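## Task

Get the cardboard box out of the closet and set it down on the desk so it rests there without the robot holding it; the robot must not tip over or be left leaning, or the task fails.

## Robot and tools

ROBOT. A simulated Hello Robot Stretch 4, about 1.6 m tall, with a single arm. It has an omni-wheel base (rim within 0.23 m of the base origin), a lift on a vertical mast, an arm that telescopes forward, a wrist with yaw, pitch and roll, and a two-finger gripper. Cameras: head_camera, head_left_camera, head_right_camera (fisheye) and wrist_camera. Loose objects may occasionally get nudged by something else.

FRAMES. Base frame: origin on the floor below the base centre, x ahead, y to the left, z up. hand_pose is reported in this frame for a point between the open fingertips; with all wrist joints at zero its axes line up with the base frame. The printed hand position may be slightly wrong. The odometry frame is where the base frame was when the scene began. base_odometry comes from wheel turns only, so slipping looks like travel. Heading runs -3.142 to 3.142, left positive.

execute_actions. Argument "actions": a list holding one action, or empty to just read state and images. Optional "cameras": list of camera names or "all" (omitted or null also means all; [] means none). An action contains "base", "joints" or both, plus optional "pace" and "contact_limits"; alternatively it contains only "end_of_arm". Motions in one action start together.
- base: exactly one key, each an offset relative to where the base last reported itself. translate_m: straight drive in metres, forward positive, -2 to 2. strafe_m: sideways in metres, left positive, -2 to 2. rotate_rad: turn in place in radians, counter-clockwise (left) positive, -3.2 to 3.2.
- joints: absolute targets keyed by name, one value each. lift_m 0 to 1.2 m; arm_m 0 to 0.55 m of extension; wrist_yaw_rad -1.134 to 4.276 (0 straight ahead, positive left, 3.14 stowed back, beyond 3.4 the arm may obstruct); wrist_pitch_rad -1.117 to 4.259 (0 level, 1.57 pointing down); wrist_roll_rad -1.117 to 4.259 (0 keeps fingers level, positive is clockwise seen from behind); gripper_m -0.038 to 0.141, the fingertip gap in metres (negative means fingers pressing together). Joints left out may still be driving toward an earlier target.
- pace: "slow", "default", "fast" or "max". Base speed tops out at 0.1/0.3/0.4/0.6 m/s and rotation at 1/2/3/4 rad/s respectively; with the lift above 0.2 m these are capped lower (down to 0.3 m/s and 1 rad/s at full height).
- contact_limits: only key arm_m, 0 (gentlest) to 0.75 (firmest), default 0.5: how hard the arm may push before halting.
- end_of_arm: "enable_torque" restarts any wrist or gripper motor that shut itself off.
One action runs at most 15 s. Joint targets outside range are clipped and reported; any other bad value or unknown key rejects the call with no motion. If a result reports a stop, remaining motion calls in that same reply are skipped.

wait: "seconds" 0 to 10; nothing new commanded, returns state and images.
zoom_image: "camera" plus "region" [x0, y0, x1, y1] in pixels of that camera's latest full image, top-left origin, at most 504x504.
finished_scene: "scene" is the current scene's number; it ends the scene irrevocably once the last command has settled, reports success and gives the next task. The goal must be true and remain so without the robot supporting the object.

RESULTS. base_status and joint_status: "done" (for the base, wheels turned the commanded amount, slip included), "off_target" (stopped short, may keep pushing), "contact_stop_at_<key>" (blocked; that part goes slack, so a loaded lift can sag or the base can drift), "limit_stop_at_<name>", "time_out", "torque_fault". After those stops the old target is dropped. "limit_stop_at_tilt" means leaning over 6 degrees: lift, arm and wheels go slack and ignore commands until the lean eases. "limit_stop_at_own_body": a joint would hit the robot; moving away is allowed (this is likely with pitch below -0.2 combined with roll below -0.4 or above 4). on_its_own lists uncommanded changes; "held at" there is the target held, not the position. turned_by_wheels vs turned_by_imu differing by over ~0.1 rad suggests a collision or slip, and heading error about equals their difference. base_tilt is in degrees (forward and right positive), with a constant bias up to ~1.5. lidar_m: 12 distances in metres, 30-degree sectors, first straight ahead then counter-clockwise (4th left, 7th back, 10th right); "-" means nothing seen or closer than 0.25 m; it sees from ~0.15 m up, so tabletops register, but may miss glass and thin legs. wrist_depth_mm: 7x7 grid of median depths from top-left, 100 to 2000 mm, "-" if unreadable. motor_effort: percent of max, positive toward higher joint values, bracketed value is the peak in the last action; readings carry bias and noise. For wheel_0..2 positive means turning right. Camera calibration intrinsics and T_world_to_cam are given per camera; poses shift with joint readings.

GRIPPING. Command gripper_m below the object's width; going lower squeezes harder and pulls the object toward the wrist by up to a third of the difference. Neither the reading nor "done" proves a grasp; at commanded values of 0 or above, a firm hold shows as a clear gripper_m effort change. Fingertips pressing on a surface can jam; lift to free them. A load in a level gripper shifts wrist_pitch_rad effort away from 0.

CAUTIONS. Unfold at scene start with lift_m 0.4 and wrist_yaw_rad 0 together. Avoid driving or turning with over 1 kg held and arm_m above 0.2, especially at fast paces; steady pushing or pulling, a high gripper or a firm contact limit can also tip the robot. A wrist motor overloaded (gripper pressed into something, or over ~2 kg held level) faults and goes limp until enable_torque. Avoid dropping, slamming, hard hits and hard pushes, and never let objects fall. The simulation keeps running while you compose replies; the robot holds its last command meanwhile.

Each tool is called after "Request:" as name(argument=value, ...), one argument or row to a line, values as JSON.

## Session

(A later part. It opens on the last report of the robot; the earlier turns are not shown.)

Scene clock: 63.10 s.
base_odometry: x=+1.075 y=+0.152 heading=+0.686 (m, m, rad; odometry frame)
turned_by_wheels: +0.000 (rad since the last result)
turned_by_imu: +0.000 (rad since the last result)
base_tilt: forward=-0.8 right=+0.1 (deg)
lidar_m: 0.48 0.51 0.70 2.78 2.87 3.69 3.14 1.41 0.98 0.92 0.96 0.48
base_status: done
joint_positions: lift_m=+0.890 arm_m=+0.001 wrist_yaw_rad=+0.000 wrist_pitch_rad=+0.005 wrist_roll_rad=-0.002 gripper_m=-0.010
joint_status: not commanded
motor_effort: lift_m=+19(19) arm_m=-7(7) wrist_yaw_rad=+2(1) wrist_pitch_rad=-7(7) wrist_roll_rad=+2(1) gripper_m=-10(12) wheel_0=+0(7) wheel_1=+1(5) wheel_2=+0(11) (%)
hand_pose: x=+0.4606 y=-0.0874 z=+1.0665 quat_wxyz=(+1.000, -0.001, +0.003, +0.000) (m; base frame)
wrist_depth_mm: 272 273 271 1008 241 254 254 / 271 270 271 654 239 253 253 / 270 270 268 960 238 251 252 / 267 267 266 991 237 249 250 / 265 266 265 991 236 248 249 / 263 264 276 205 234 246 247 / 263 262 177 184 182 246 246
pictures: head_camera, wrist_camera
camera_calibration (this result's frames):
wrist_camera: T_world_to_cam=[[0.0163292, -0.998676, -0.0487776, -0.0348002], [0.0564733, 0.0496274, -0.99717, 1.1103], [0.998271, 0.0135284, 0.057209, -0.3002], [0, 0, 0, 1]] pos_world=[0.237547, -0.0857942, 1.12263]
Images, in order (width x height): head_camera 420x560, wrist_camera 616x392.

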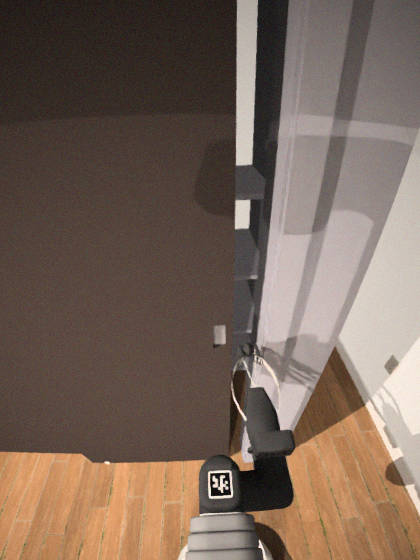

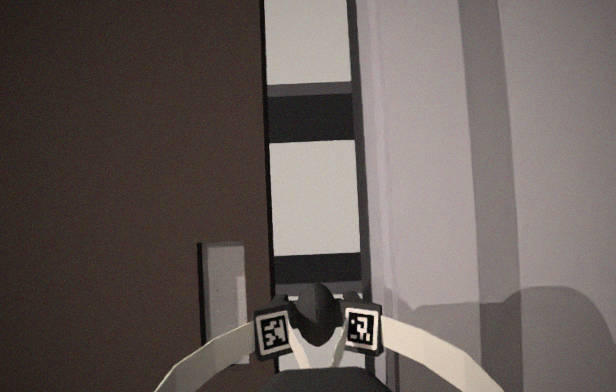

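Request:
execute_actions(
  actions=[
    {"base":{"translate_m":0.07},"pace":"slow"},
  ],
  cameras=[],
)

Request:
execute_actions(
  actions=[
    {"base":{"strafe_m":0.3},"pace":"slow"},
  ],
  cameras=["wrist_camera","head_camera"],
)

Scene clock: 66.53 s.
base_odometry: x=+1.129 y=+0.197 heading=+0.686 (m, m, rad; odometry frame)
turned_by_wheels: +0.000 (rad since the last result)
turned_by_imu: +0.001 (rad since the last result)
base_tilt: forward=-0.9 right=+0.0 (deg)
lidar_m: 0.41 0.44 0.60 1.47 2.87 3.78 3.72 1.42 0.99 0.93 0.98 0.41
base_status: done
joint_positions: lift_m=+0.890 arm_m=+0.001 wrist_yaw_rad=+0.000 wrist_pitch_rad=+0.005 wrist_roll_rad=-0.002 gripper_m=-0.010
joint_status: not commanded
motor_effort: lift_m=+19(19) arm_m=-7(7) wrist_yaw_rad=+1(0) wrist_pitch_rad=-8(7) wrist_roll_rad=+2(2) gripper_m=-12(9) wheel_0=+3(5) wheel_1=+3(4) wheel_2=-4(7) (%)
hand_pose: x=+0.4606 y=-0.0874 z=+1.0665 quat_wxyz=(+1.000, -0.001, +0.003, +0.000) (m; base frame)
wrist_depth_mm: 203 204 203 931 185 170 184 / 202 202 202 585 185 169 183 / 201 201 201 917 191 168 181 / 200 200 200 931 197 167 180 / 199 198 198 917 203 166 179 / 197 196 209 205 180 165 178 / 196 196 177 184 178 163 177
pictures: none
No camera images: the call's "cameras" was empty. Leave "cameras" out to get every camera's image.

Scene clock: 70.67 s.
base_odometry: x=+0.939 y=+0.429 heading=+0.686 (m, m, rad; odometry frame)
turned_by_wheels: +0.000 (rad since the last result)
turned_by_imu: +0.001 (rad since the last result)
base_tilt: forward=-0.8 right=+0.0 (deg)
lidar_m: 0.41 0.43 0.58 2.48 2.57 3.48 3.70 1.84 1.29 1.22 0.59 0.59
base_status: done
joint_positions: lift_m=+0.890 arm_m=+0.001 wrist_yaw_rad=+0.000 wrist_pitch_rad=+0.005 wrist_roll_rad=-0.002 gripper_m=-0.010
joint_status: not commanded
motor_effort: lift_m=+19(19) arm_m=-6(7) wrist_yaw_rad=+1(26) wrist_pitch_rad=-8(7) wrist_roll_rad=+1(0) gripper_m=-9(15) wheel_0=-2(12) wheel_1=+3(6) wheel_2=-1(3) (%)
hand_pose: x=+0.4605 y=-0.0875 z=+1.0665 quat_wxyz=(+1.000, -0.001, +0.003, +0.000) (m; base frame)
wrist_depth_mm: 197 196 197 931 917 878 640 / 195 196 195 585 554 564 569 / 195 195 194 917 917 866 634 / 193 193 193 917 904 904 654 / 192 192 192 904 904 809 621 / 190 191 202 205 496 842 621 / 189 190 177 184 182 842 654
pictures: head_camera, wrist_camera
camera_calibration (this result's frames):
wrist_camera: T_world_to_cam=[[0.0160423, -0.998681, -0.0487776, -0.0347501], [0.0564878, 0.0496111, -0.99717, 1.1103], [0.998274, 0.0132415, 0.0572091, -0.300157], [0, 0, 0, 1]] pos_world=[0.237479, -0.085813, 1.12263]
Images, in order (width x height): head_camera 420x560, wrist_camera 616x392.

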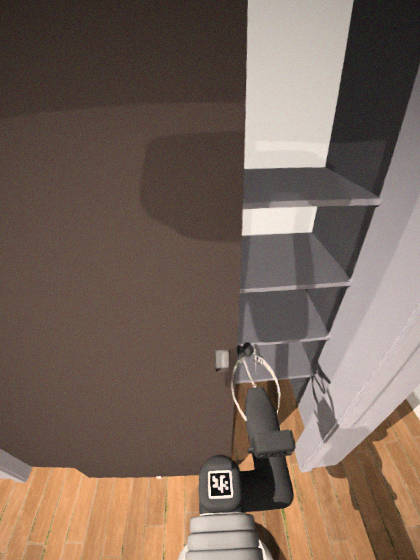

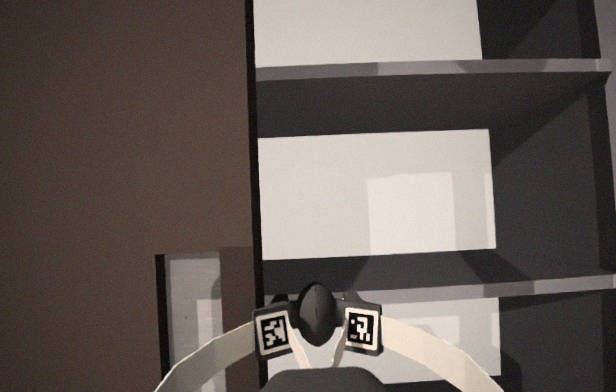

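Works easily. Continue; remaining travel about 0.3.

Request:
execute_actions(
  actions=[
    {"base":{"strafe_m":0.31}},
  ],
)

Scene clock: 73.80 s.
base_odometry: x=+0.743 y=+0.669 heading=+0.686 (m, m, rad; odometry frame)
turned_by_wheels: +0.000 (rad since the last result)
turned_by_imu: -0.027 (rad since the last result)
base_tilt: forward=-0.9 right=+0.0 (deg)
lidar_m: 0.39 0.41 0.57 2.18 2.25 2.95 3.70 2.33 1.64 1.53 0.83 0.76
base_status: done
joint_positions: lift_m=+0.890 arm_m=+0.001 wrist_yaw_rad=+0.000 wrist_pitch_rad=+0.005 wrist_roll_rad=-0.002 gripper_m=-0.010
joint_status: not commanded
motor_effort: lift_m=+19(19) arm_m=-5(6) wrist_yaw_rad=+1(34) wrist_pitch_rad=-8(6) wrist_roll_rad=+1(2) gripper_m=-15(13) wheel_0=-1(14) wheel_1=-1(10) wheel_2=-3(5) (%)
hand_pose: x=+0.4603 y=-0.0875 z=+1.0665 quat_wxyz=(+1.000, -0.001, +0.003, +0.000) (m; base frame)
wrist_depth_mm: 180 181 182 917 917 931 931 / 179 180 181 539 549 564 569 / 177 179 180 904 904 917 917 / 176 177 179 891 904 904 917 / 175 177 178 904 904 842 750 / 175 175 180 204 492 904 904 / 173 174 175 183 181 891 891
pictures: head_camera, head_left_camera, head_right_camera, wrist_camera
camera_calibration (this result's frames):
wrist_camera: T_world_to_cam=[[0.0161389, -0.998679, -0.0487777, -0.0347625], [0.056483, 0.0496168, -0.99717, 1.11031], [0.998273, 0.0133381, 0.0572092, -0.299908], [0, 0, 0, 1]] pos_world=[0.237238, -0.0858067, 1.12263]
Images, in order (width x height): head_camera 420x560, head_left_camera 420x672, head_right_camera 420x672, wrist_camera 616x392.

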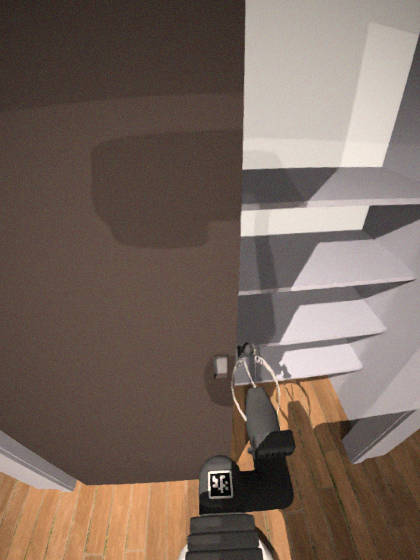

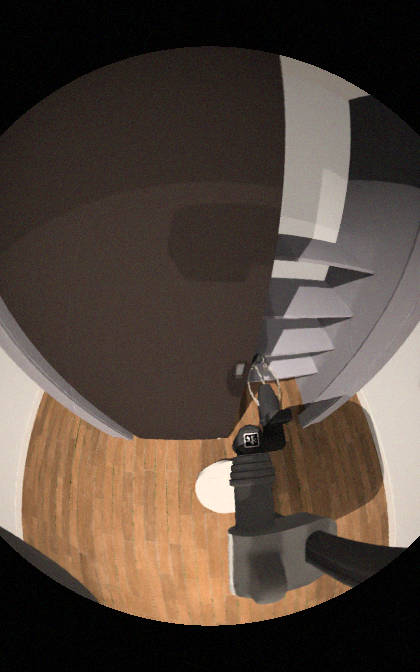

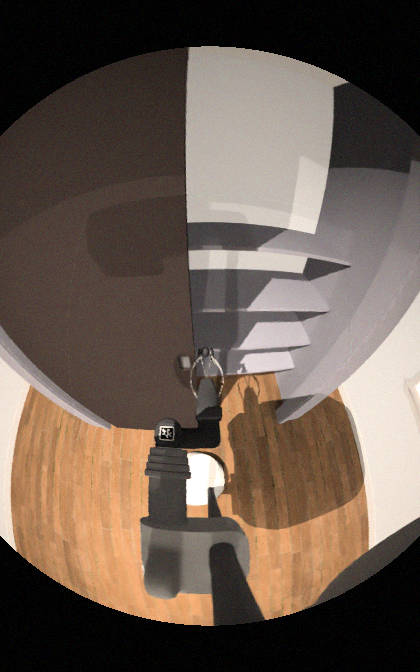

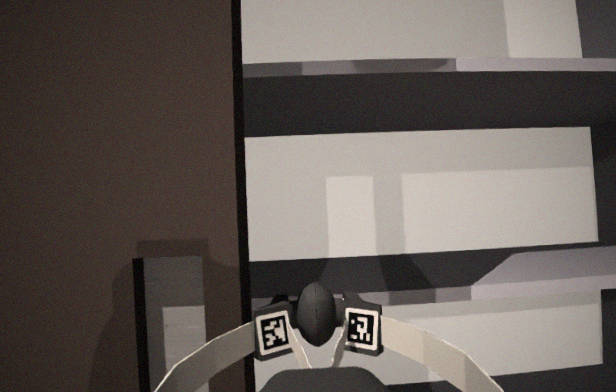

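Request:
execute_actions(
  actions=[
    {"base":{"translate_m":-0.2}},
  ],
  cameras=[],
)

Request:
execute_actions(
  actions=[
    {"base":{"strafe_m":0.68},"pace":"fast"},
  ],
  cameras=["wrist_camera","head_camera"],
)

Scene clock: 77.87 s.
base_odometry: x=+0.588 y=+0.542 heading=+0.686 (m, m, rad; odometry frame)
turned_by_wheels: +0.000 (rad since the last result)
turned_by_imu: +0.002 (rad since the last result)
base_tilt: forward=-0.8 right=+0.0 (deg)
lidar_m: 0.58 0.63 0.83 2.17 2.23 2.97 3.47 2.33 1.68 1.55 0.95 0.97
base_status: done
joint_positions: lift_m=+0.890 arm_m=+0.001 wrist_yaw_rad=+0.000 wrist_pitch_rad=+0.005 wrist_roll_rad=-0.002 gripper_m=-0.010
joint_status: not commanded
motor_effort: lift_m=+19(19) arm_m=-5(5) wrist_yaw_rad=-1(1) wrist_pitch_rad=-8(7) wrist_roll_rad=+1(2) gripper_m=-14(10) wheel_0=-1(5) wheel_1=-1(6) wheel_2=+1(8) (%)
hand_pose: x=+0.4603 y=-0.0874 z=+1.0665 quat_wxyz=(+1.000, -0.001, +0.003, +0.000) (m; base frame)
wrist_depth_mm: 379 382 384 1118 1118 1138 1025 / 379 382 382 1118 1118 1118 976 / 377 379 382 931 1008 1060 946 / 373 377 375 1078 1118 1098 1060 / 370 373 377 809 931 1060 960 / 368 373 373 205 1098 1118 1060 / 368 368 177 184 182 946 931
pictures: none
No camera images: the call's "cameras" was empty. Leave "cameras" out to get every camera's image.

Scene clock: 80.93 s.
base_odometry: x=+0.157 y=+1.068 heading=+0.686 (m, m, rad; odometry frame)
turned_by_wheels: +0.000 (rad since the last result)
turned_by_imu: +0.002 (rad since the last result)
base_tilt: forward=-0.9 right=+0.2 (deg)
lidar_m: 0.53 0.56 1.57 1.49 1.54 2.04 3.51 2.86 2.38 2.21 0.86 0.61
base_status: done
joint_positions: lift_m=+0.890 arm_m=+0.001 wrist_yaw_rad=+0.000 wrist_pitch_rad=+0.005 wrist_roll_rad=-0.002 gripper_m=-0.010
joint_status: not commanded
motor_effort: lift_m=+19(19) arm_m=-5(5) wrist_yaw_rad=-1(1) wrist_pitch_rad=-8(8) wrist_roll_rad=+1(1) gripper_m=-9(13) wheel_0=+1(9) wheel_1=+0(10) wheel_2=+0(3) (%)
hand_pose: x=+0.4603 y=-0.0874 z=+1.0665 quat_wxyz=(+1.000, -0.001, +0.003, +0.000) (m; base frame)
wrist_depth_mm: 322 389 355 355 357 362 362 / 320 389 351 355 355 355 359 / 319 384 351 349 353 355 355 / 315 379 347 349 351 353 353 / 314 377 345 345 349 351 351 / 310 366 343 205 345 347 349 / 309 355 177 183 181 347 347
pictures: head_camera, wrist_camera
camera_calibration (this result's frames):
wrist_camera: T_world_to_cam=[[0.0163051, -0.998677, -0.0487775, -0.0347913], [0.0564747, 0.049626, -0.99717, 1.11032], [0.998271, 0.0135042, 0.0572091, -0.299908], [0, 0, 0, 1]] pos_world=[0.237252, -0.0857958, 1.12263]
Images, in order (width x height): head_camera 420x560, wrist_camera 616x392.

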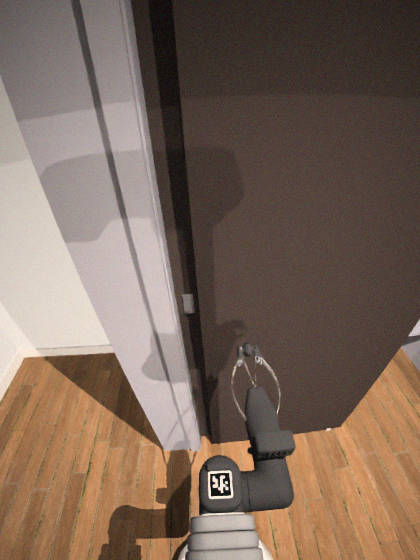

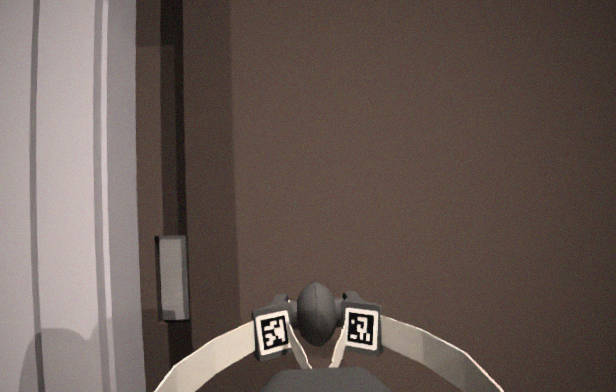

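Request:
execute_actions(
  actions=[
    {"base":{"rotate_rad":0.03}},
  ],
  cameras=[],
)

Request:
execute_actions(
  actions=[
    {"base":{"strafe_m":0.125},"joints":{"arm_m":0.08}},
  ],
  cameras=["wrist_camera"],
)

Request:
execute_actions(
  actions=[
    {"joints":{"arm_m":0.2},"contact_limits":{"arm_m":0.1},"pace":"slow"},
  ],
  cameras=["wrist_camera"],
)

Scene clock: 84.53 s.
base_odometry: x=+0.157 y=+1.068 heading=+0.715 (m, m, rad; odometry frame)
turned_by_wheels: +0.030 (rad since the last result)
turned_by_imu: +0.031 (rad since the last result)
base_tilt: forward=-0.8 right=+0.1 (deg)
lidar_m: 0.54 0.57 1.56 1.49 1.54 2.09 3.54 2.91 2.35 2.23 0.83 0.61
base_status: done
joint_positions: lift_m=+0.890 arm_m=+0.001 wrist_yaw_rad=+0.000 wrist_pitch_rad=+0.005 wrist_roll_rad=-0.002 gripper_m=-0.010
joint_status: not commanded
motor_effort: lift_m=+20(19) arm_m=-5(5) wrist_yaw_rad=+0(0) wrist_pitch_rad=-7(8) wrist_roll_rad=+1(1) gripper_m=-13(12) wheel_0=-3(6) wheel_1=-1(3) wheel_2=-2(4) (%)
hand_pose: x=+0.4603 y=-0.0874 z=+1.0665 quat_wxyz=(+1.000, -0.001, +0.003, +0.000) (m; base frame)
wrist_depth_mm: 338 351 357 355 353 353 353 / 338 349 351 351 353 351 351 / 327 345 351 351 349 349 349 / 334 342 349 349 347 347 347 / 330 336 347 345 347 343 345 / 327 330 345 205 342 342 342 / 327 327 176 185 182 342 340
pictures: none
No camera images: the call's "cameras" was empty. Leave "cameras" out to get every camera's image.

Scene clock: 86.13 s.
base_odometry: x=+0.075 y=+1.163 heading=+0.715 (m, m, rad; odometry frame)
turned_by_wheels: +0.000 (rad since the last result)
turned_by_imu: +0.001 (rad since the last result)
base_tilt: forward=-0.9 right=+0.2 (deg)
lidar_m: 0.55 0.57 1.44 1.36 1.41 1.92 3.54 2.91 2.49 2.35 0.84 0.60
base_status: done
joint_positions: lift_m=+0.890 arm_m=+0.079 wrist_yaw_rad=+0.000 wrist_pitch_rad=+0.005 wrist_roll_rad=-0.002 gripper_m=-0.010
joint_status: all done
motor_effort: lift_m=+19(19) arm_m=+6(8) wrist_yaw_rad=-1(1) wrist_pitch_rad=-7(7) wrist_roll_rad=+1(2) gripper_m=-14(13) wheel_0=+1(8) wheel_1=+0(8) wheel_2=+0(1) (%)
hand_pose: x=+0.5382 y=-0.0874 z=+1.0665 quat_wxyz=(+1.000, -0.001, +0.003, +0.000) (m; base frame)
wrist_depth_mm: 258 256 242 320 272 271 271 / 257 255 241 317 270 270 270 / 255 254 239 317 268 268 268 / 253 252 238 312 266 266 266 / 251 251 236 312 265 264 264 / 249 249 235 205 263 263 263 / 248 248 177 183 182 260 262
pictures: wrist_camera
camera_calibration (this result's frames):
wrist_camera: T_world_to_cam=[[0.016414, -0.998675, -0.0487776, -0.0360892], [0.0564724, 0.0496323, -0.99717, 1.10592], [0.998269, 0.0136129, 0.0572122, -0.377716], [0, 0, 0, 1]] pos_world=[0.3152, -0.0857887, 1.12263]
Images, in order (width x height): wrist_camera 616x392.

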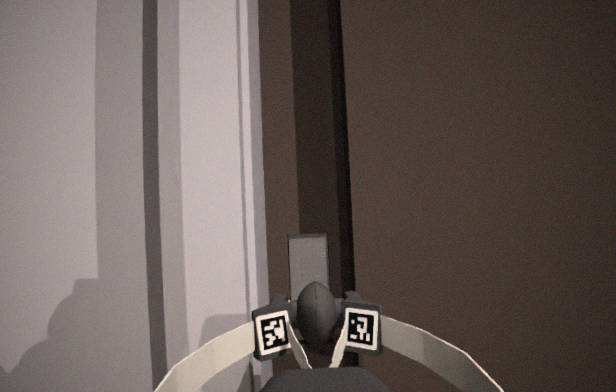

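Scene clock: 88.03 s.
base_odometry: x=+0.075 y=+1.162 heading=+0.715 (m, m, rad; odometry frame)
turned_by_wheels: +0.000 (rad since the last result)
turned_by_imu: +0.003 (rad since the last result)
base_tilt: forward=-0.9 right=+0.1 (deg)
lidar_m: 0.54 0.56 1.43 1.36 1.40 1.94 3.52 2.91 2.49 2.34 0.84 0.59
base_status: not commanded
joint_positions: lift_m=+0.890 arm_m=+0.166 wrist_yaw_rad=-0.005 wrist_pitch_rad=+0.005 wrist_roll_rad=-0.002 gripper_m=-0.010
joint_status: arm_m contact_stop (moved +0.087 of +0.121)
on_its_own: arm_m is slack since a contact_stop (your +0.200 is given up); wrist_yaw_rad is at rest, and its effort (+16) is outside its rest range (-13 to +13)
motor_effort: lift_m=+19(19) arm_m=+0(14) wrist_yaw_rad=+16(19) wrist_pitch_rad=-6(7) wrist_roll_rad=+1(2) gripper_m=-8(13) wheel_0=+3(3) wheel_1=+3(4) wheel_2=-9(9) (%)
contact_limits: arm_m 0.1
hand_pose: x=+0.6252 y=-0.0890 z=+1.0666 quat_wxyz=(+1.000, -0.001, +0.002, -0.003) (m; base frame)
wrist_depth_mm: 169 154 175 234 186 186 186 / 168 154 171 233 185 185 185 / 167 153 167 230 185 184 183 / 166 152 165 229 183 182 182 / 165 151 165 229 182 181 181 / 164 150 163 205 181 181 181 / 163 149 163 183 180 180 180
pictures: wrist_camera
camera_calibration (this result's frames):
wrist_camera: T_world_to_cam=[[0.0109634, -0.99875, -0.0487705, -0.0356949], [0.0571844, 0.0493198, -0.997145, 1.10071], [0.998303, 0.0081432, 0.0576536, -0.465535], [0, 0, 0, 1]] pos_world=[0.402193, -0.086146, 1.12266]
Images, in order (width x height): wrist_camera 616x392.

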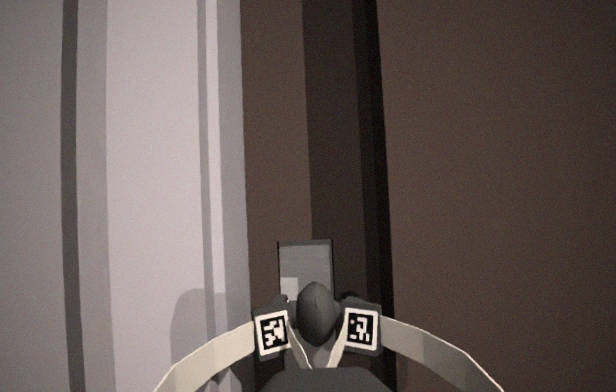

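In the gap. Strafe right.

Request:
execute_actions(
  actions=[
    {"base":{"strafe_m":-0.25},"joints":{"arm_m":0.166},"pace":"slow"},
  ],
  cameras=["wrist_camera","head_camera"],
)

Scene clock: 92.47 s.
base_odometry: x=+0.239 y=+0.974 heading=+0.715 (m, m, rad; odometry frame)
turned_by_wheels: +0.000 (rad since the last result)
turned_by_imu: +0.060 (rad since the last result)
base_tilt: forward=-0.8 right=+0.1 (deg)
lidar_m: 0.57 0.58 1.65 1.60 1.68 2.39 3.50 2.90 2.18 2.10 0.79 0.59
base_status: done
joint_positions: lift_m=+0.890 arm_m=+0.166 wrist_yaw_rad=-0.004 wrist_pitch_rad=+0.005 wrist_roll_rad=-0.002 gripper_m=-0.010
joint_status: all done
motor_effort: lift_m=+19(20) arm_m=+0(1) wrist_yaw_rad=+11(27) wrist_pitch_rad=-7(8) wrist_roll_rad=+2(1) gripper_m=-12(14) wheel_0=+7(15) wheel_1=+0(3) wheel_2=-4(6) (%)
hand_pose: x=+0.6251 y=-0.0885 z=+1.0666 quat_wxyz=(+1.000, -0.001, +0.003, -0.002) (m; base frame)
wrist_depth_mm: 462 654 904 235 184 181 178 / 466 559 521 233 182 179 178 / 452 647 788 231 181 179 177 / 449 647 904 230 180 178 176 / 442 627 842 238 180 177 174 / 445 549 500 204 179 176 174 / 439 609 175 186 176 174 -
pictures: head_camera, wrist_camera
camera_calibration (this result's frames):
wrist_camera: T_world_to_cam=[[0.0126938, -0.998729, -0.0487734, -0.0362714], [0.0569085, 0.0494199, -0.997156, 1.10083], [0.998299, 0.00988211, 0.0574635, -0.465034], [0, 0, 0, 1]] pos_world=[0.402057, -0.0860327, 1.12265]
Images, in order (width x height): head_camera 420x560, wrist_camera 616x392.

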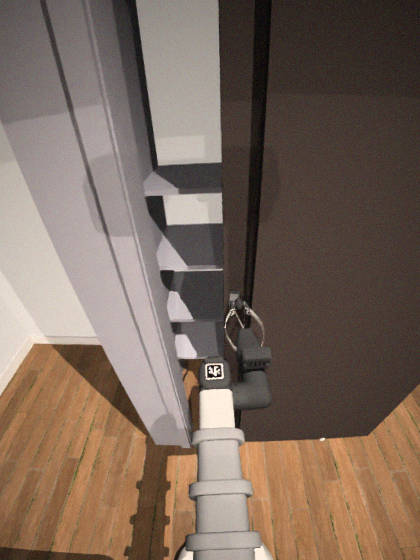

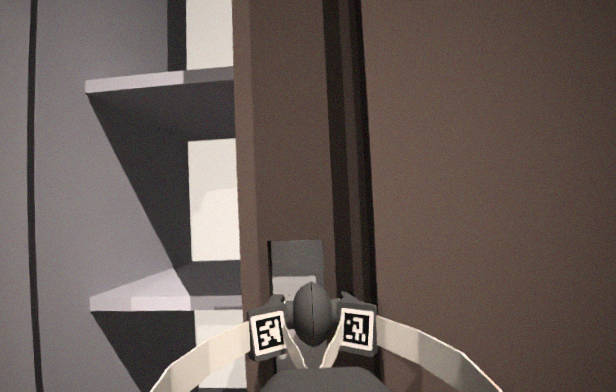

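Both move. Fix heading while continuing.

Request:
execute_actions(
  actions=[
    {"base":{"rotate_rad":-0.05},"pace":"slow"},
  ],
  cameras=[],
)

Request:
execute_actions(
  actions=[
    {"base":{"strafe_m":-0.42},"joints":{"arm_m":0.17},"pace":"slow"},
  ],
)

Scene clock: 94.50 s.
base_odometry: x=+0.239 y=+0.974 heading=+0.666 (m, m, rad; odometry frame)
turned_by_wheels: -0.049 (rad since the last result)
turned_by_imu: -0.048 (rad since the last result)
base_tilt: forward=-0.8 right=+0.1 (deg)
lidar_m: 0.61 0.57 1.67 1.59 1.66 2.27 3.53 2.91 2.24 2.12 0.85 0.61
base_status: done
joint_positions: lift_m=+0.890 arm_m=+0.166 wrist_yaw_rad=+0.000 wrist_pitch_rad=+0.005 wrist_roll_rad=-0.002 gripper_m=-0.010
joint_status: not commanded
motor_effort: lift_m=+19(20) arm_m=+0(0) wrist_yaw_rad=-1(51) wrist_pitch_rad=-8(8) wrist_roll_rad=+2(2) gripper_m=-12(17) wheel_0=+2(17) wheel_1=+3(7) wheel_2=+3(7) (%)
hand_pose: x=+0.6254 y=-0.0873 z=+1.0665 quat_wxyz=(+1.000, -0.001, +0.003, +0.000) (m; base frame)
wrist_depth_mm: 521 768 931 236 236 189 187 / 512 585 574 235 233 187 186 / 504 707 917 234 232 186 185 / 500 741 904 233 231 185 184 / 492 715 904 243 229 183 183 / 500 597 508 205 202 182 182 / 496 691 177 183 182 181 181
pictures: none
No camera images: the call's "cameras" was empty. Leave "cameras" out to get every camera's image.

Scene clock: 99.83 s.
base_odometry: x=+0.498 y=+0.644 heading=+0.666 (m, m, rad; odometry frame)
turned_by_wheels: +0.000 (rad since the last result)
turned_by_imu: +0.005 (rad since the last result)
base_tilt: forward=-0.9 right=+0.0 (deg)
lidar_m: 0.59 0.85 0.80 2.01 2.10 2.87 3.54 2.44 1.75 1.70 0.85 0.60
base_status: done
joint_positions: lift_m=+0.890 arm_m=+0.169 wrist_yaw_rad=+0.001 wrist_pitch_rad=+0.005 wrist_roll_rad=-0.002 gripper_m=-0.010
joint_status: all done
motor_effort: lift_m=+19(19) arm_m=+7(7) wrist_yaw_rad=-2(24) wrist_pitch_rad=-8(8) wrist_roll_rad=+1(1) gripper_m=-7(14) wheel_0=+3(13) wheel_1=-1(3) wheel_2=+0(1) (%)
hand_pose: x=+0.6282 y=-0.0872 z=+1.0665 quat_wxyz=(+1.000, -0.001, +0.003, +0.000) (m; base frame)
wrist_depth_mm: 931 931 917 233 185 182 182 / 574 554 574 231 183 182 181 / 809 842 904 231 182 181 180 / 917 917 917 229 180 179 179 / 904 904 891 229 180 179 178 / 530 603 504 204 179 177 177 / 891 891 176 186 177 176 175
pictures: head_camera, head_left_camera, head_right_camera, wrist_camera
camera_calibration (this result's frames):
wrist_camera: T_world_to_cam=[[0.0171089, -0.998663, -0.0487763, -0.0378031], [0.0565152, 0.0496713, -0.997165, 1.10082], [0.998255, 0.0143038, 0.0572895, -0.467588], [0, 0, 0, 1]] pos_world=[0.405206, -0.0857433, 1.12264]
Images, in order (width x height): head_camera 420x560, head_left_camera 420x672, head_right_camera 420x672, wrist_camera 616x392.

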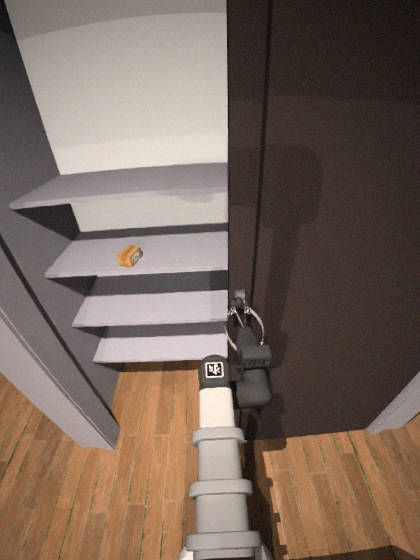

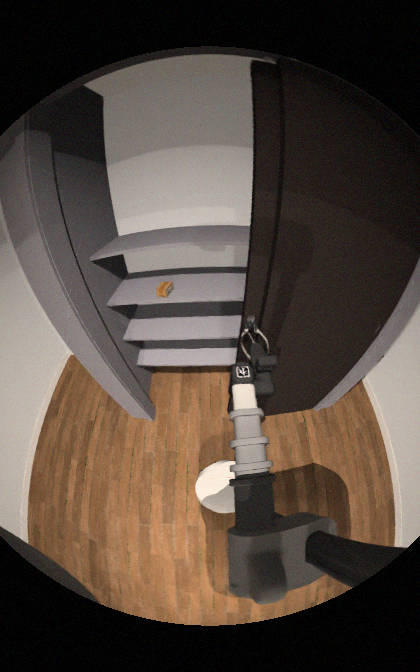

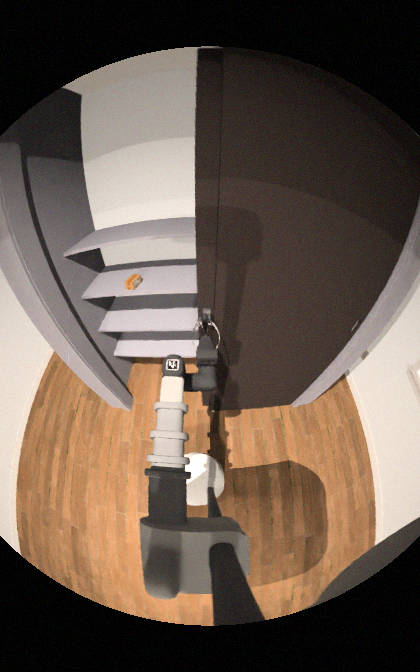

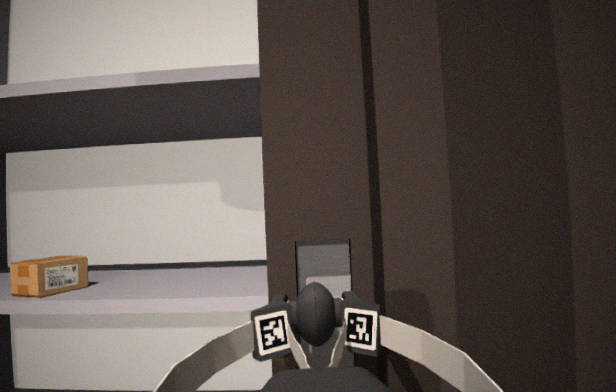

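Request:
execute_actions(
  actions=[
    {"joints":{"arm_m":0.05}},
  ],
  cameras=[],
)

Request:
execute_actions(
  actions=[
    {"base":{"strafe_m":0.4},"joints":{"lift_m":0.875,"gripper_m":0.14}},
  ],
  cameras=["wrist_camera","head_camera"],
)

Scene clock: 104.73 s.
base_odometry: x=+0.498 y=+0.644 heading=+0.666 (m, m, rad; odometry frame)
turned_by_wheels: +0.000 (rad since the last result)
turned_by_imu: +0.001 (rad since the last result)
base_tilt: forward=-0.8 right=+0.2 (deg)
lidar_m: 0.58 0.85 0.82 2.01 2.10 2.88 3.53 2.45 1.76 1.69 0.82 0.61
base_status: not commanded
joint_positions: lift_m=+0.890 arm_m=+0.051 wrist_yaw_rad=+0.000 wrist_pitch_rad=+0.005 wrist_roll_rad=-0.002 gripper_m=-0.010
joint_status: all done
motor_effort: lift_m=+19(19) arm_m=-6(5) wrist_yaw_rad=+2(1) wrist_pitch_rad=-7(8) wrist_roll_rad=+2(2) gripper_m=-10(14) wheel_0=+3(3) wheel_1=-1(1) wheel_2=+0(0) (%)
hand_pose: x=+0.5106 y=-0.0874 z=+1.0665 quat_wxyz=(+1.000, -0.001, +0.003, +0.000) (m; base frame)
wrist_depth_mm: 1060 1042 1042 351 303 301 300 / 1042 1042 1042 347 301 300 298 / 788 854 917 347 298 297 297 / 1025 1025 1008 345 298 296 296 / 976 1025 1008 351 296 296 294 / 976 1008 991 205 294 293 291 / 991 1025 177 184 182 291 289
pictures: none
No camera images: the call's "cameras" was empty. Leave "cameras" out to get every camera's image.

Scene clock: 107.40 s.
base_odometry: x=+0.251 y=+0.958 heading=+0.666 (m, m, rad; odometry frame)
turned_by_wheels: +0.000 (rad since the last result)
turned_by_imu: +0.001 (rad since the last result)
base_tilt: forward=-0.7 right=+0.1 (deg)
lidar_m: 0.89 0.59 1.68 1.62 1.69 2.32 3.52 2.93 2.23 2.10 0.83 0.78
base_status: done
joint_positions: lift_m=+0.875 arm_m=+0.051 wrist_yaw_rad=+0.000 wrist_pitch_rad=+0.005 wrist_roll_rad=-0.002 gripper_m=+0.140
joint_status: all done
motor_effort: lift_m=+15(16) arm_m=-6(7) wrist_yaw_rad=+1(1) wrist_pitch_rad=-8(8) wrist_roll_rad=+2(1) gripper_m=-1(11) wheel_0=-2(7) wheel_1=+0(10) wheel_2=+0(0) (%)
hand_pose: x=+0.5106 y=-0.0874 z=+1.0519 quat_wxyz=(+1.000, -0.001, +0.003, +0.000) (m; base frame)
wrist_depth_mm: 407 798 1060 1042 1042 1042 1025 / 407 691 1042 707 732 750 683 / 397 732 991 1008 1008 1008 1008 / 392 768 1025 1008 1025 991 1008 / 389 707 976 668 798 891 831 / 392 615 1008 1025 1008 210 991 / 387 640 931 156 960 917 904
pictures: head_camera, wrist_camera
camera_calibration (this result's frames):
wrist_camera: T_world_to_cam=[[0.0162624, -0.998677, -0.0487765, -0.036318], [0.0565573, 0.0496236, -0.997165, 1.09284], [0.998267, 0.0134577, 0.0572895, -0.349365], [0, 0, 0, 1]] pos_world=[0.287542, -0.0857988, 1.10798]
Images, in order (width x height): head_camera 420x560, wrist_camera 616x392.

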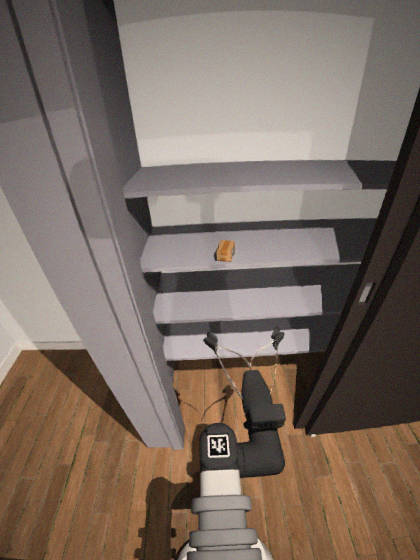

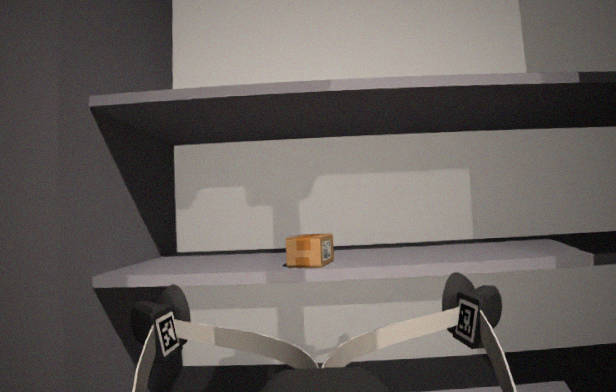

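Request:
execute_actions(
  actions=[
    {"base":{"translate_m":0.15},"joints":{"arm_m":0.3,"gripper_m":0.11}},
  ],
  cameras=["wrist_camera"],
)

Scene clock: 110.77 s.
base_odometry: x=+0.369 y=+1.051 heading=+0.666 (m, m, rad; odometry frame)
turned_by_wheels: +0.000 (rad since the last result)
turned_by_imu: +0.000 (rad since the last result)
base_tilt: forward=-0.8 right=+0.1 (deg)
lidar_m: 0.72 0.46 1.64 1.61 1.69 2.31 3.69 3.00 2.20 2.08 0.68 0.67
base_status: done
joint_positions: lift_m=+0.875 arm_m=+0.299 wrist_yaw_rad=+0.000 wrist_pitch_rad=+0.005 wrist_roll_rad=-0.002 gripper_m=+0.110
joint_status: all done
motor_effort: lift_m=+15(15) arm_m=+7(8) wrist_yaw_rad=+0(0) wrist_pitch_rad=-7(7) wrist_roll_rad=+2(2) gripper_m=-4(3) wheel_0=+1(5) wheel_1=+1(4) wheel_2=-1(9) (%)
hand_pose: x=+0.7582 y=-0.0874 z=+1.0519 quat_wxyz=(+1.000, -0.001, +0.003, +0.000) (m; base frame)
wrist_depth_mm: 379 389 394 404 415 427 427 / 488 539 564 591 603 621 615 / 530 640 634 627 627 615 615 / 525 634 627 634 621 615 615 / 521 621 621 627 615 615 615 / 389 382 239 234 310 291 307 / 242 231 214 153 213 211 212
pictures: wrist_camera
camera_calibration (this result's frames):
wrist_camera: T_world_to_cam=[[0.0164795, -0.998674, -0.0487754, -0.0404487], [0.0566104, 0.0496357, -0.997162, 1.0788], [0.99826, 0.0136716, 0.0573533, -0.596655], [0, 0, 0, 1]] pos_world=[0.535213, -0.0857848, 1.10799]
Images, in order (width x height): wrist_camera 616x392.

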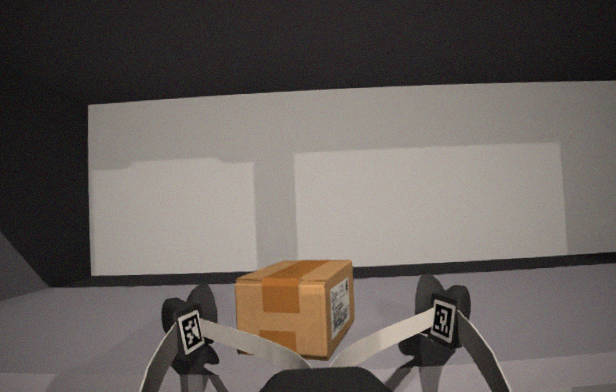

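Request:
execute_actions(
  actions=[
    {"base":{"strafe_m":0.016},"joints":{"arm_m":0.35},"pace":"slow"},
  ],
  cameras=["wrist_camera"],
)

Request:
execute_actions(
  actions=[
    {"joints":{"gripper_m":0.02}},
  ],
  cameras=["wrist_camera"],
)

Request:
execute_actions(
  actions=[
    {"joints":{"lift_m":0.9},"pace":"slow"},
  ],
  cameras=["wrist_camera"],
)

Scene clock: 114.20 s.
base_odometry: x=+0.359 y=+1.063 heading=+0.666 (m, m, rad; odometry frame)
turned_by_wheels: +0.000 (rad since the last result)
turned_by_imu: +0.001 (rad since the last result)
base_tilt: forward=-0.8 right=+0.0 (deg)
lidar_m: 0.72 0.43 1.65 1.60 1.68 2.31 3.71 3.06 2.21 2.13 0.67 0.66
base_status: done
joint_positions: lift_m=+0.875 arm_m=+0.349 wrist_yaw_rad=+0.000 wrist_pitch_rad=+0.005 wrist_roll_rad=-0.002 gripper_m=+0.110
joint_status: all done
motor_effort: lift_m=+15(15) arm_m=+7(7) wrist_yaw_rad=+0(1) wrist_pitch_rad=-6(7) wrist_roll_rad=+1(2) gripper_m=-2(5) wheel_0=-2(1) wheel_1=+1(6) wheel_2=-1(3) (%)
hand_pose: x=+0.8082 y=-0.0874 z=+1.0519 quat_wxyz=(+1.000, -0.001, +0.003, +0.000) (m; base frame)
wrist_depth_mm: 377 392 397 404 410 430 427 / 484 544 569 580 574 574 569 / 508 591 585 580 574 574 564 / 500 580 574 580 574 569 564 / 496 574 574 574 569 559 554 / 389 384 219 186 205 293 309 / 243 232 212 153 203 198 208
pictures: wrist_camera
camera_calibration (this result's frames):
wrist_camera: T_world_to_cam=[[0.0164546, -0.998674, -0.0487754, -0.0412589], [0.0566117, 0.0496343, -0.997162, 1.07597], [0.998261, 0.0136467, 0.0573533, -0.646524], [0, 0, 0, 1]] pos_world=[0.585166, -0.0857865, 1.10799]
Images, in order (width x height): wrist_camera 616x392.

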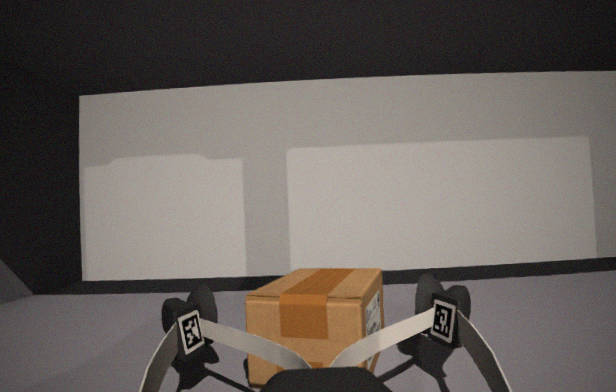

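Scene clock: 115.93 s.
base_odometry: x=+0.359 y=+1.063 heading=+0.666 (m, m, rad; odometry frame)
turned_by_wheels: +0.000 (rad since the last result)
turned_by_imu: +0.000 (rad since the last result)
base_tilt: forward=-0.7 right=+0.1 (deg)
lidar_m: 0.73 0.44 1.66 1.60 1.68 2.30 3.68 3.04 2.22 2.11 0.68 0.68
base_status: not commanded
joint_positions: lift_m=+0.875 arm_m=+0.349 wrist_yaw_rad=+0.000 wrist_pitch_rad=+0.005 wrist_roll_rad=-0.002 gripper_m=+0.020
joint_status: all done
motor_effort: lift_m=+15(15) arm_m=+7(7) wrist_yaw_rad=+0(0) wrist_pitch_rad=-8(7) wrist_roll_rad=+2(2) gripper_m=-23(23) wheel_0=-3(3) wheel_1=+1(1) wheel_2=+0(0) (%)
hand_pose: x=+0.8082 y=-0.0874 z=+1.0519 quat_wxyz=(+1.000, -0.001, +0.003, +0.000) (m; base frame)
wrist_depth_mm: 377 392 397 402 413 430 427 / 484 544 569 580 580 574 564 / 504 585 580 574 574 574 564 / 504 585 574 569 569 569 564 / 496 580 574 569 569 564 564 / 387 379 205 174 201 324 309 / 242 213 176 170 193 192 209
pictures: wrist_camera
camera_calibration (this result's frames):
wrist_camera: T_world_to_cam=[[0.016461, -0.998674, -0.0487752, -0.0412626], [0.0566113, 0.0496345, -0.997162, 1.07597], [0.998261, 0.0136531, 0.0573533, -0.646536], [0, 0, 0, 1]] pos_world=[0.585178, -0.085786, 1.10799]
Images, in order (width x height): wrist_camera 616x392.

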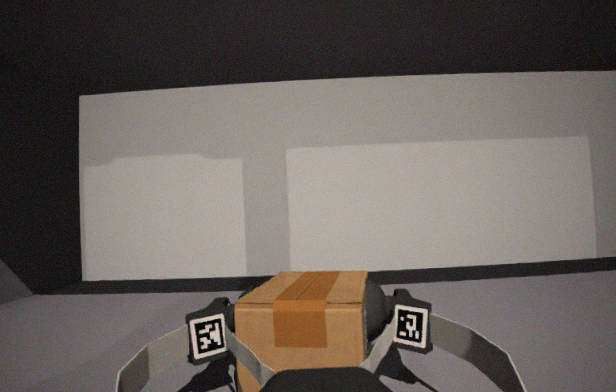

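Scene clock: 116.93 s.
base_odometry: x=+0.359 y=+1.063 heading=+0.666 (m, m, rad; odometry frame)
turned_by_wheels: +0.000 (rad since the last result)
turned_by_imu: +0.000 (rad since the last result)
base_tilt: forward=-0.8 right=+0.1 (deg)
lidar_m: 0.73 0.45 1.65 1.59 1.68 2.30 3.69 3.02 2.22 2.11 0.68 0.66
base_status: not commanded
joint_positions: lift_m=+0.900 arm_m=+0.349 wrist_yaw_rad=+0.000 wrist_pitch_rad=+0.006 wrist_roll_rad=-0.002 gripper_m=+0.020
joint_status: all done
motor_effort: lift_m=+21(26) arm_m=+7(7) wrist_yaw_rad=+0(1) wrist_pitch_rad=-10(10) wrist_roll_rad=+1(1) gripper_m=-24(28) wheel_0=-2(3) wheel_1=+1(1) wheel_2=+0(0) (%)
hand_pose: x=+0.8082 y=-0.0874 z=+1.0763 quat_wxyz=(+1.000, -0.001, +0.003, +0.000) (m; base frame)
wrist_depth_mm: 330 343 345 355 362 377 377 / 452 477 492 517 530 539 549 / 504 585 580 574 574 574 564 / 504 580 574 574 569 569 559 / 496 569 580 569 564 564 559 / 455 480 205 174 200 410 387 / 306 271 176 169 198 244 272
pictures: wrist_camera
camera_calibration (this result's frames):
wrist_camera: T_world_to_cam=[[0.0164292, -0.998674, -0.048786, -0.0400372], [0.0559529, 0.0496344, -0.997199, 1.10083], [0.998298, 0.0136534, 0.0566941, -0.647254], [0, 0, 0, 1]] pos_world=[0.585216, -0.085786, 1.13249]
Images, in order (width x height): wrist_camera 616x392.

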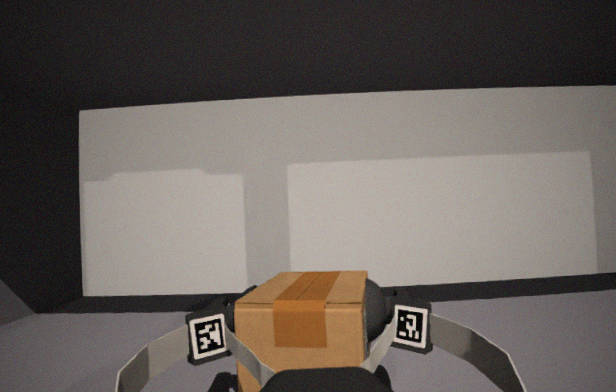

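Request:
execute_actions(
  actions=[
    {"joints":{"arm_m":0.0},"base":{"translate_m":-0.4}},
  ],
  cameras=[],
)

Request:
execute_actions(
  actions=[
    {"base":{"rotate_rad":3.14}},
  ],
)

Scene clock: 121.43 s.
base_odometry: x=+0.045 y=+0.816 heading=+0.666 (m, m, rad; odometry frame)
turned_by_wheels: +0.000 (rad since the last result)
turned_by_imu: +0.002 (rad since the last result)
base_tilt: forward=-0.8 right=+0.1 (deg)
lidar_m: 0.83 0.83 1.67 1.60 1.67 2.29 3.25 2.64 2.22 2.12 1.18 0.98
base_status: done
joint_positions: lift_m=+0.900 arm_m=+0.001 wrist_yaw_rad=+0.000 wrist_pitch_rad=+0.006 wrist_roll_rad=-0.002 gripper_m=+0.020
joint_status: all done
motor_effort: lift_m=+20(21) arm_m=-6(9) wrist_yaw_rad=+2(0) wrist_pitch_rad=-10(10) wrist_roll_rad=+1(2) gripper_m=-25(21) wheel_0=+0(6) wheel_1=-1(5) wheel_2=-2(10) (%)
hand_pose: x=+0.4605 y=-0.0875 z=+1.0762 quat_wxyz=(+1.000, -0.001, +0.003, +0.000) (m; base frame)
wrist_depth_mm: 603 603 1366 1336 1336 1308 647 / 603 597 1336 1336 1336 1308 640 / 597 597 1160 1308 1182 1229 640 / 591 591 1308 1336 1281 1336 634 / 597 585 1205 1138 1308 1281 634 / 591 585 205 174 201 1281 627 / 580 564 176 169 199 904 627
pictures: none
No camera images: the call's "cameras" was empty. Leave "cameras" out to get every camera's image.

Scene clock: 124.37 s.
base_odometry: x=+0.045 y=+0.816 heading=-2.478 (m, m, rad; odometry frame)
turned_by_wheels: +3.140 (rad since the last result)
turned_by_imu: +3.152 (rad since the last result)
base_tilt: forward=-0.8 right=+0.1 (deg)
lidar_m: 2.47 2.50 2.25 2.11 1.20 0.98 0.81 0.83 1.68 1.60 1.69 2.27
base_status: done
joint_positions: lift_m=+0.900 arm_m=+0.001 wrist_yaw_rad=+0.000 wrist_pitch_rad=+0.006 wrist_roll_rad=-0.002 gripper_m=+0.020
joint_status: not commanded
motor_effort: lift_m=+20(20) arm_m=-7(7) wrist_yaw_rad=+0(0) wrist_pitch_rad=-11(10) wrist_roll_rad=+2(1) gripper_m=-23(23) wheel_0=+0(9) wheel_1=-1(5) wheel_2=-2(11) (%)
hand_pose: x=+0.4606 y=-0.0874 z=+1.0762 quat_wxyz=(+1.000, -0.001, +0.003, +0.000) (m; base frame)
wrist_depth_mm: - - - - - - - / - - - - - - - / - - - - - - - / - - - - - - - / - - - - - - - / - - 206 174 201 - - / - - 176 169 199 - -
pictures: head_camera, head_left_camera, head_right_camera, wrist_camera
camera_calibration (this result's frames):
wrist_camera: T_world_to_cam=[[0.0164806, -0.998673, -0.0488005, -0.0343171], [0.0554538, 0.0496449, -0.997226, 1.12044], [0.998325, 0.0137287, 0.0561984, -0.299702], [0, 0, 0, 1]] pos_world=[0.237632, -0.0857814, 1.1325]
Images, in order (width x height): head_camera 420x560, head_left_camera 420x672, head_right_camera 420x672, wrist_camera 616x392.

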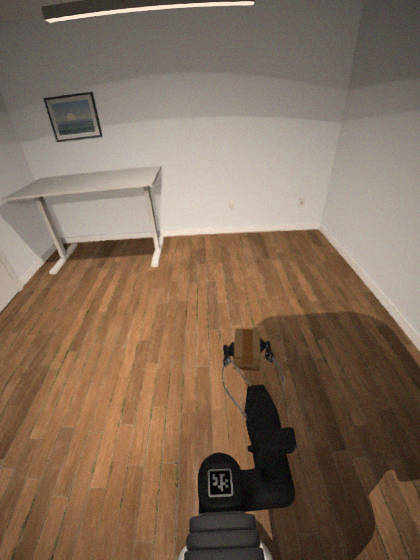

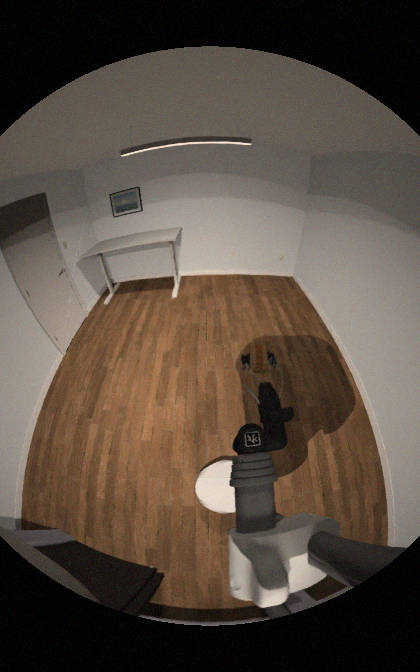

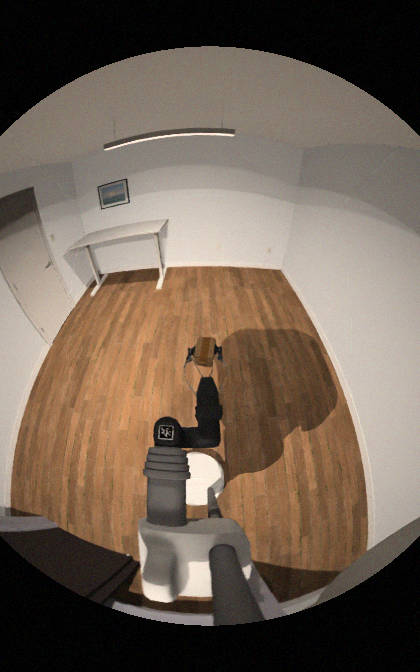

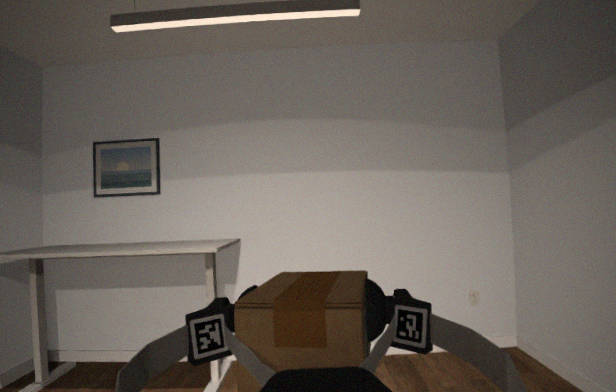

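Request:
execute_actions(
  actions=[
    {"base":{"strafe_m":1.0},"joints":{"lift_m":1.0},"pace":"fast"},
  ],
  cameras=[],
)

Request:
execute_actions(
  actions=[
    {"base":{"translate_m":1.2},"pace":"fast"},
  ],
)

Scene clock: 129.97 s.
base_odometry: x=+0.661 y=+0.029 heading=-2.478 (m, m, rad; odometry frame)
turned_by_wheels: +0.000 (rad since the last result)
turned_by_imu: +0.004 (rad since the last result)
base_tilt: forward=-0.7 right=+0.0 (deg)
lidar_m: 2.39 1.63 1.19 1.09 1.17 0.86 0.82 0.85 1.45 2.61 2.69 3.31
base_status: done
joint_positions: lift_m=+1.000 arm_m=+0.001 wrist_yaw_rad=+0.000 wrist_pitch_rad=+0.006 wrist_roll_rad=-0.002 gripper_m=+0.020
joint_status: all done
motor_effort: lift_m=+20(21) arm_m=-7(7) wrist_yaw_rad=-1(1) wrist_pitch_rad=-9(10) wrist_roll_rad=+2(1) gripper_m=-23(20) wheel_0=+0(12) wheel_1=-1(10) wheel_2=+0(1) (%)
hand_pose: x=+0.4606 y=-0.0874 z=+1.1762 quat_wxyz=(+1.000, -0.001, +0.003, +0.000) (m; base frame)
wrist_depth_mm: 1808 - - - - - - / 1756 - - - - - - / 1661 - - - - - - / 1661 - - - - - - / 1708 - - - - - - / 1708 - 205 174 201 - - / 1708 1983 176 170 200 - -
pictures: none
No camera images: the call's "cameras" was empty. Leave "cameras" out to get every camera's image.

Scene clock: 134.80 s.
base_odometry: x=-0.284 y=-0.711 heading=-2.478 (m, m, rad; odometry frame)
turned_by_wheels: +0.000 (rad since the last result)
turned_by_imu: -0.002 (rad since the last result)
base_tilt: forward=-0.8 right=+0.2 (deg)
lidar_m: 1.19 1.24 1.18 1.10 1.19 1.58 2.02 2.34 2.71 2.61 2.72 1.27
base_status: done
joint_positions: lift_m=+1.000 arm_m=+0.001 wrist_yaw_rad=+0.000 wrist_pitch_rad=+0.006 wrist_roll_rad=-0.002 gripper_m=+0.020
joint_status: not commanded
motor_effort: lift_m=+20(20) arm_m=-7(7) wrist_yaw_rad=+0(0) wrist_pitch_rad=-10(10) wrist_roll_rad=+1(1) gripper_m=-23(20) wheel_0=+0(6) wheel_1=+1(4) wheel_2=-1(11) (%)
hand_pose: x=+0.4606 y=-0.0874 z=+1.1762 quat_wxyz=(+1.000, -0.001, +0.003, +0.000) (m; base frame)
wrist_depth_mm: 1808 1808 1756 1808 1808 1808 1808 / 1808 1808 1808 1708 1756 1808 1808 / 1756 1808 1756 1756 1808 1756 1756 / 1708 1808 1808 1808 1756 1756 1756 / 1708 1756 1756 1756 1756 1708 1756 / 1205 1182 205 174 201 1708 1708 / 1430 1708 176 169 199 1708 1756
pictures: head_camera, head_left_camera, head_right_camera, wrist_camera
camera_calibration (this result's frames):
wrist_camera: T_world_to_cam=[[0.0163993, -0.998674, -0.0488001, -0.0294224], [0.0554798, 0.0496403, -0.997225, 1.22018], [0.998325, 0.0136463, 0.0562203, -0.305322], [0, 0, 0, 1]] pos_world=[0.237598, -0.0857868, 1.23252]
Images, in order (width x height): head_camera 420x560, head_left_camera 420x672, head_right_camera 420x672, wrist_camera 616x392.

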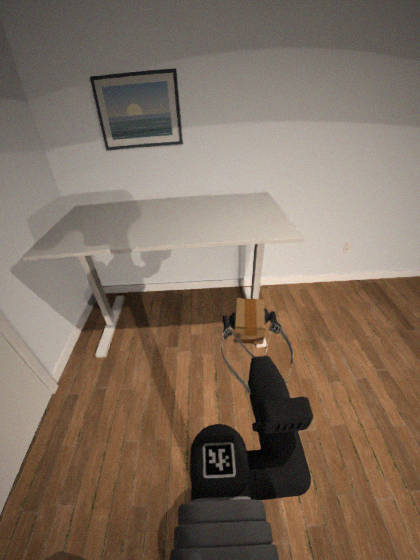

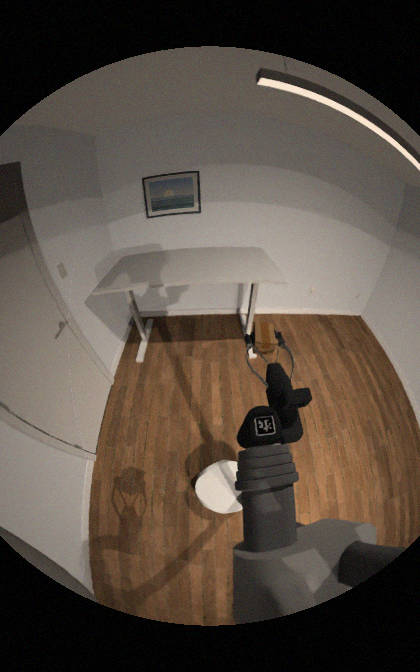

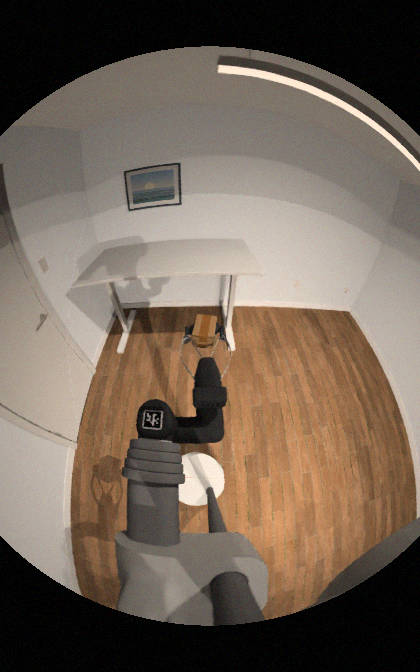

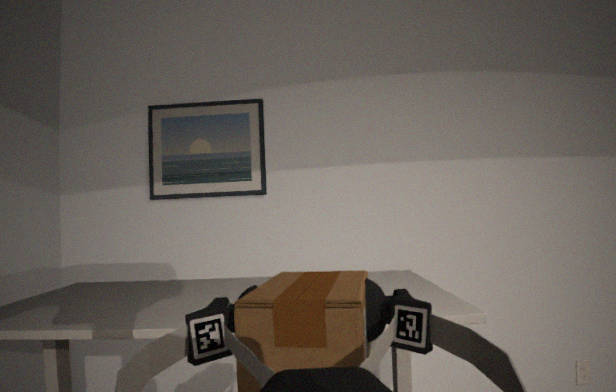

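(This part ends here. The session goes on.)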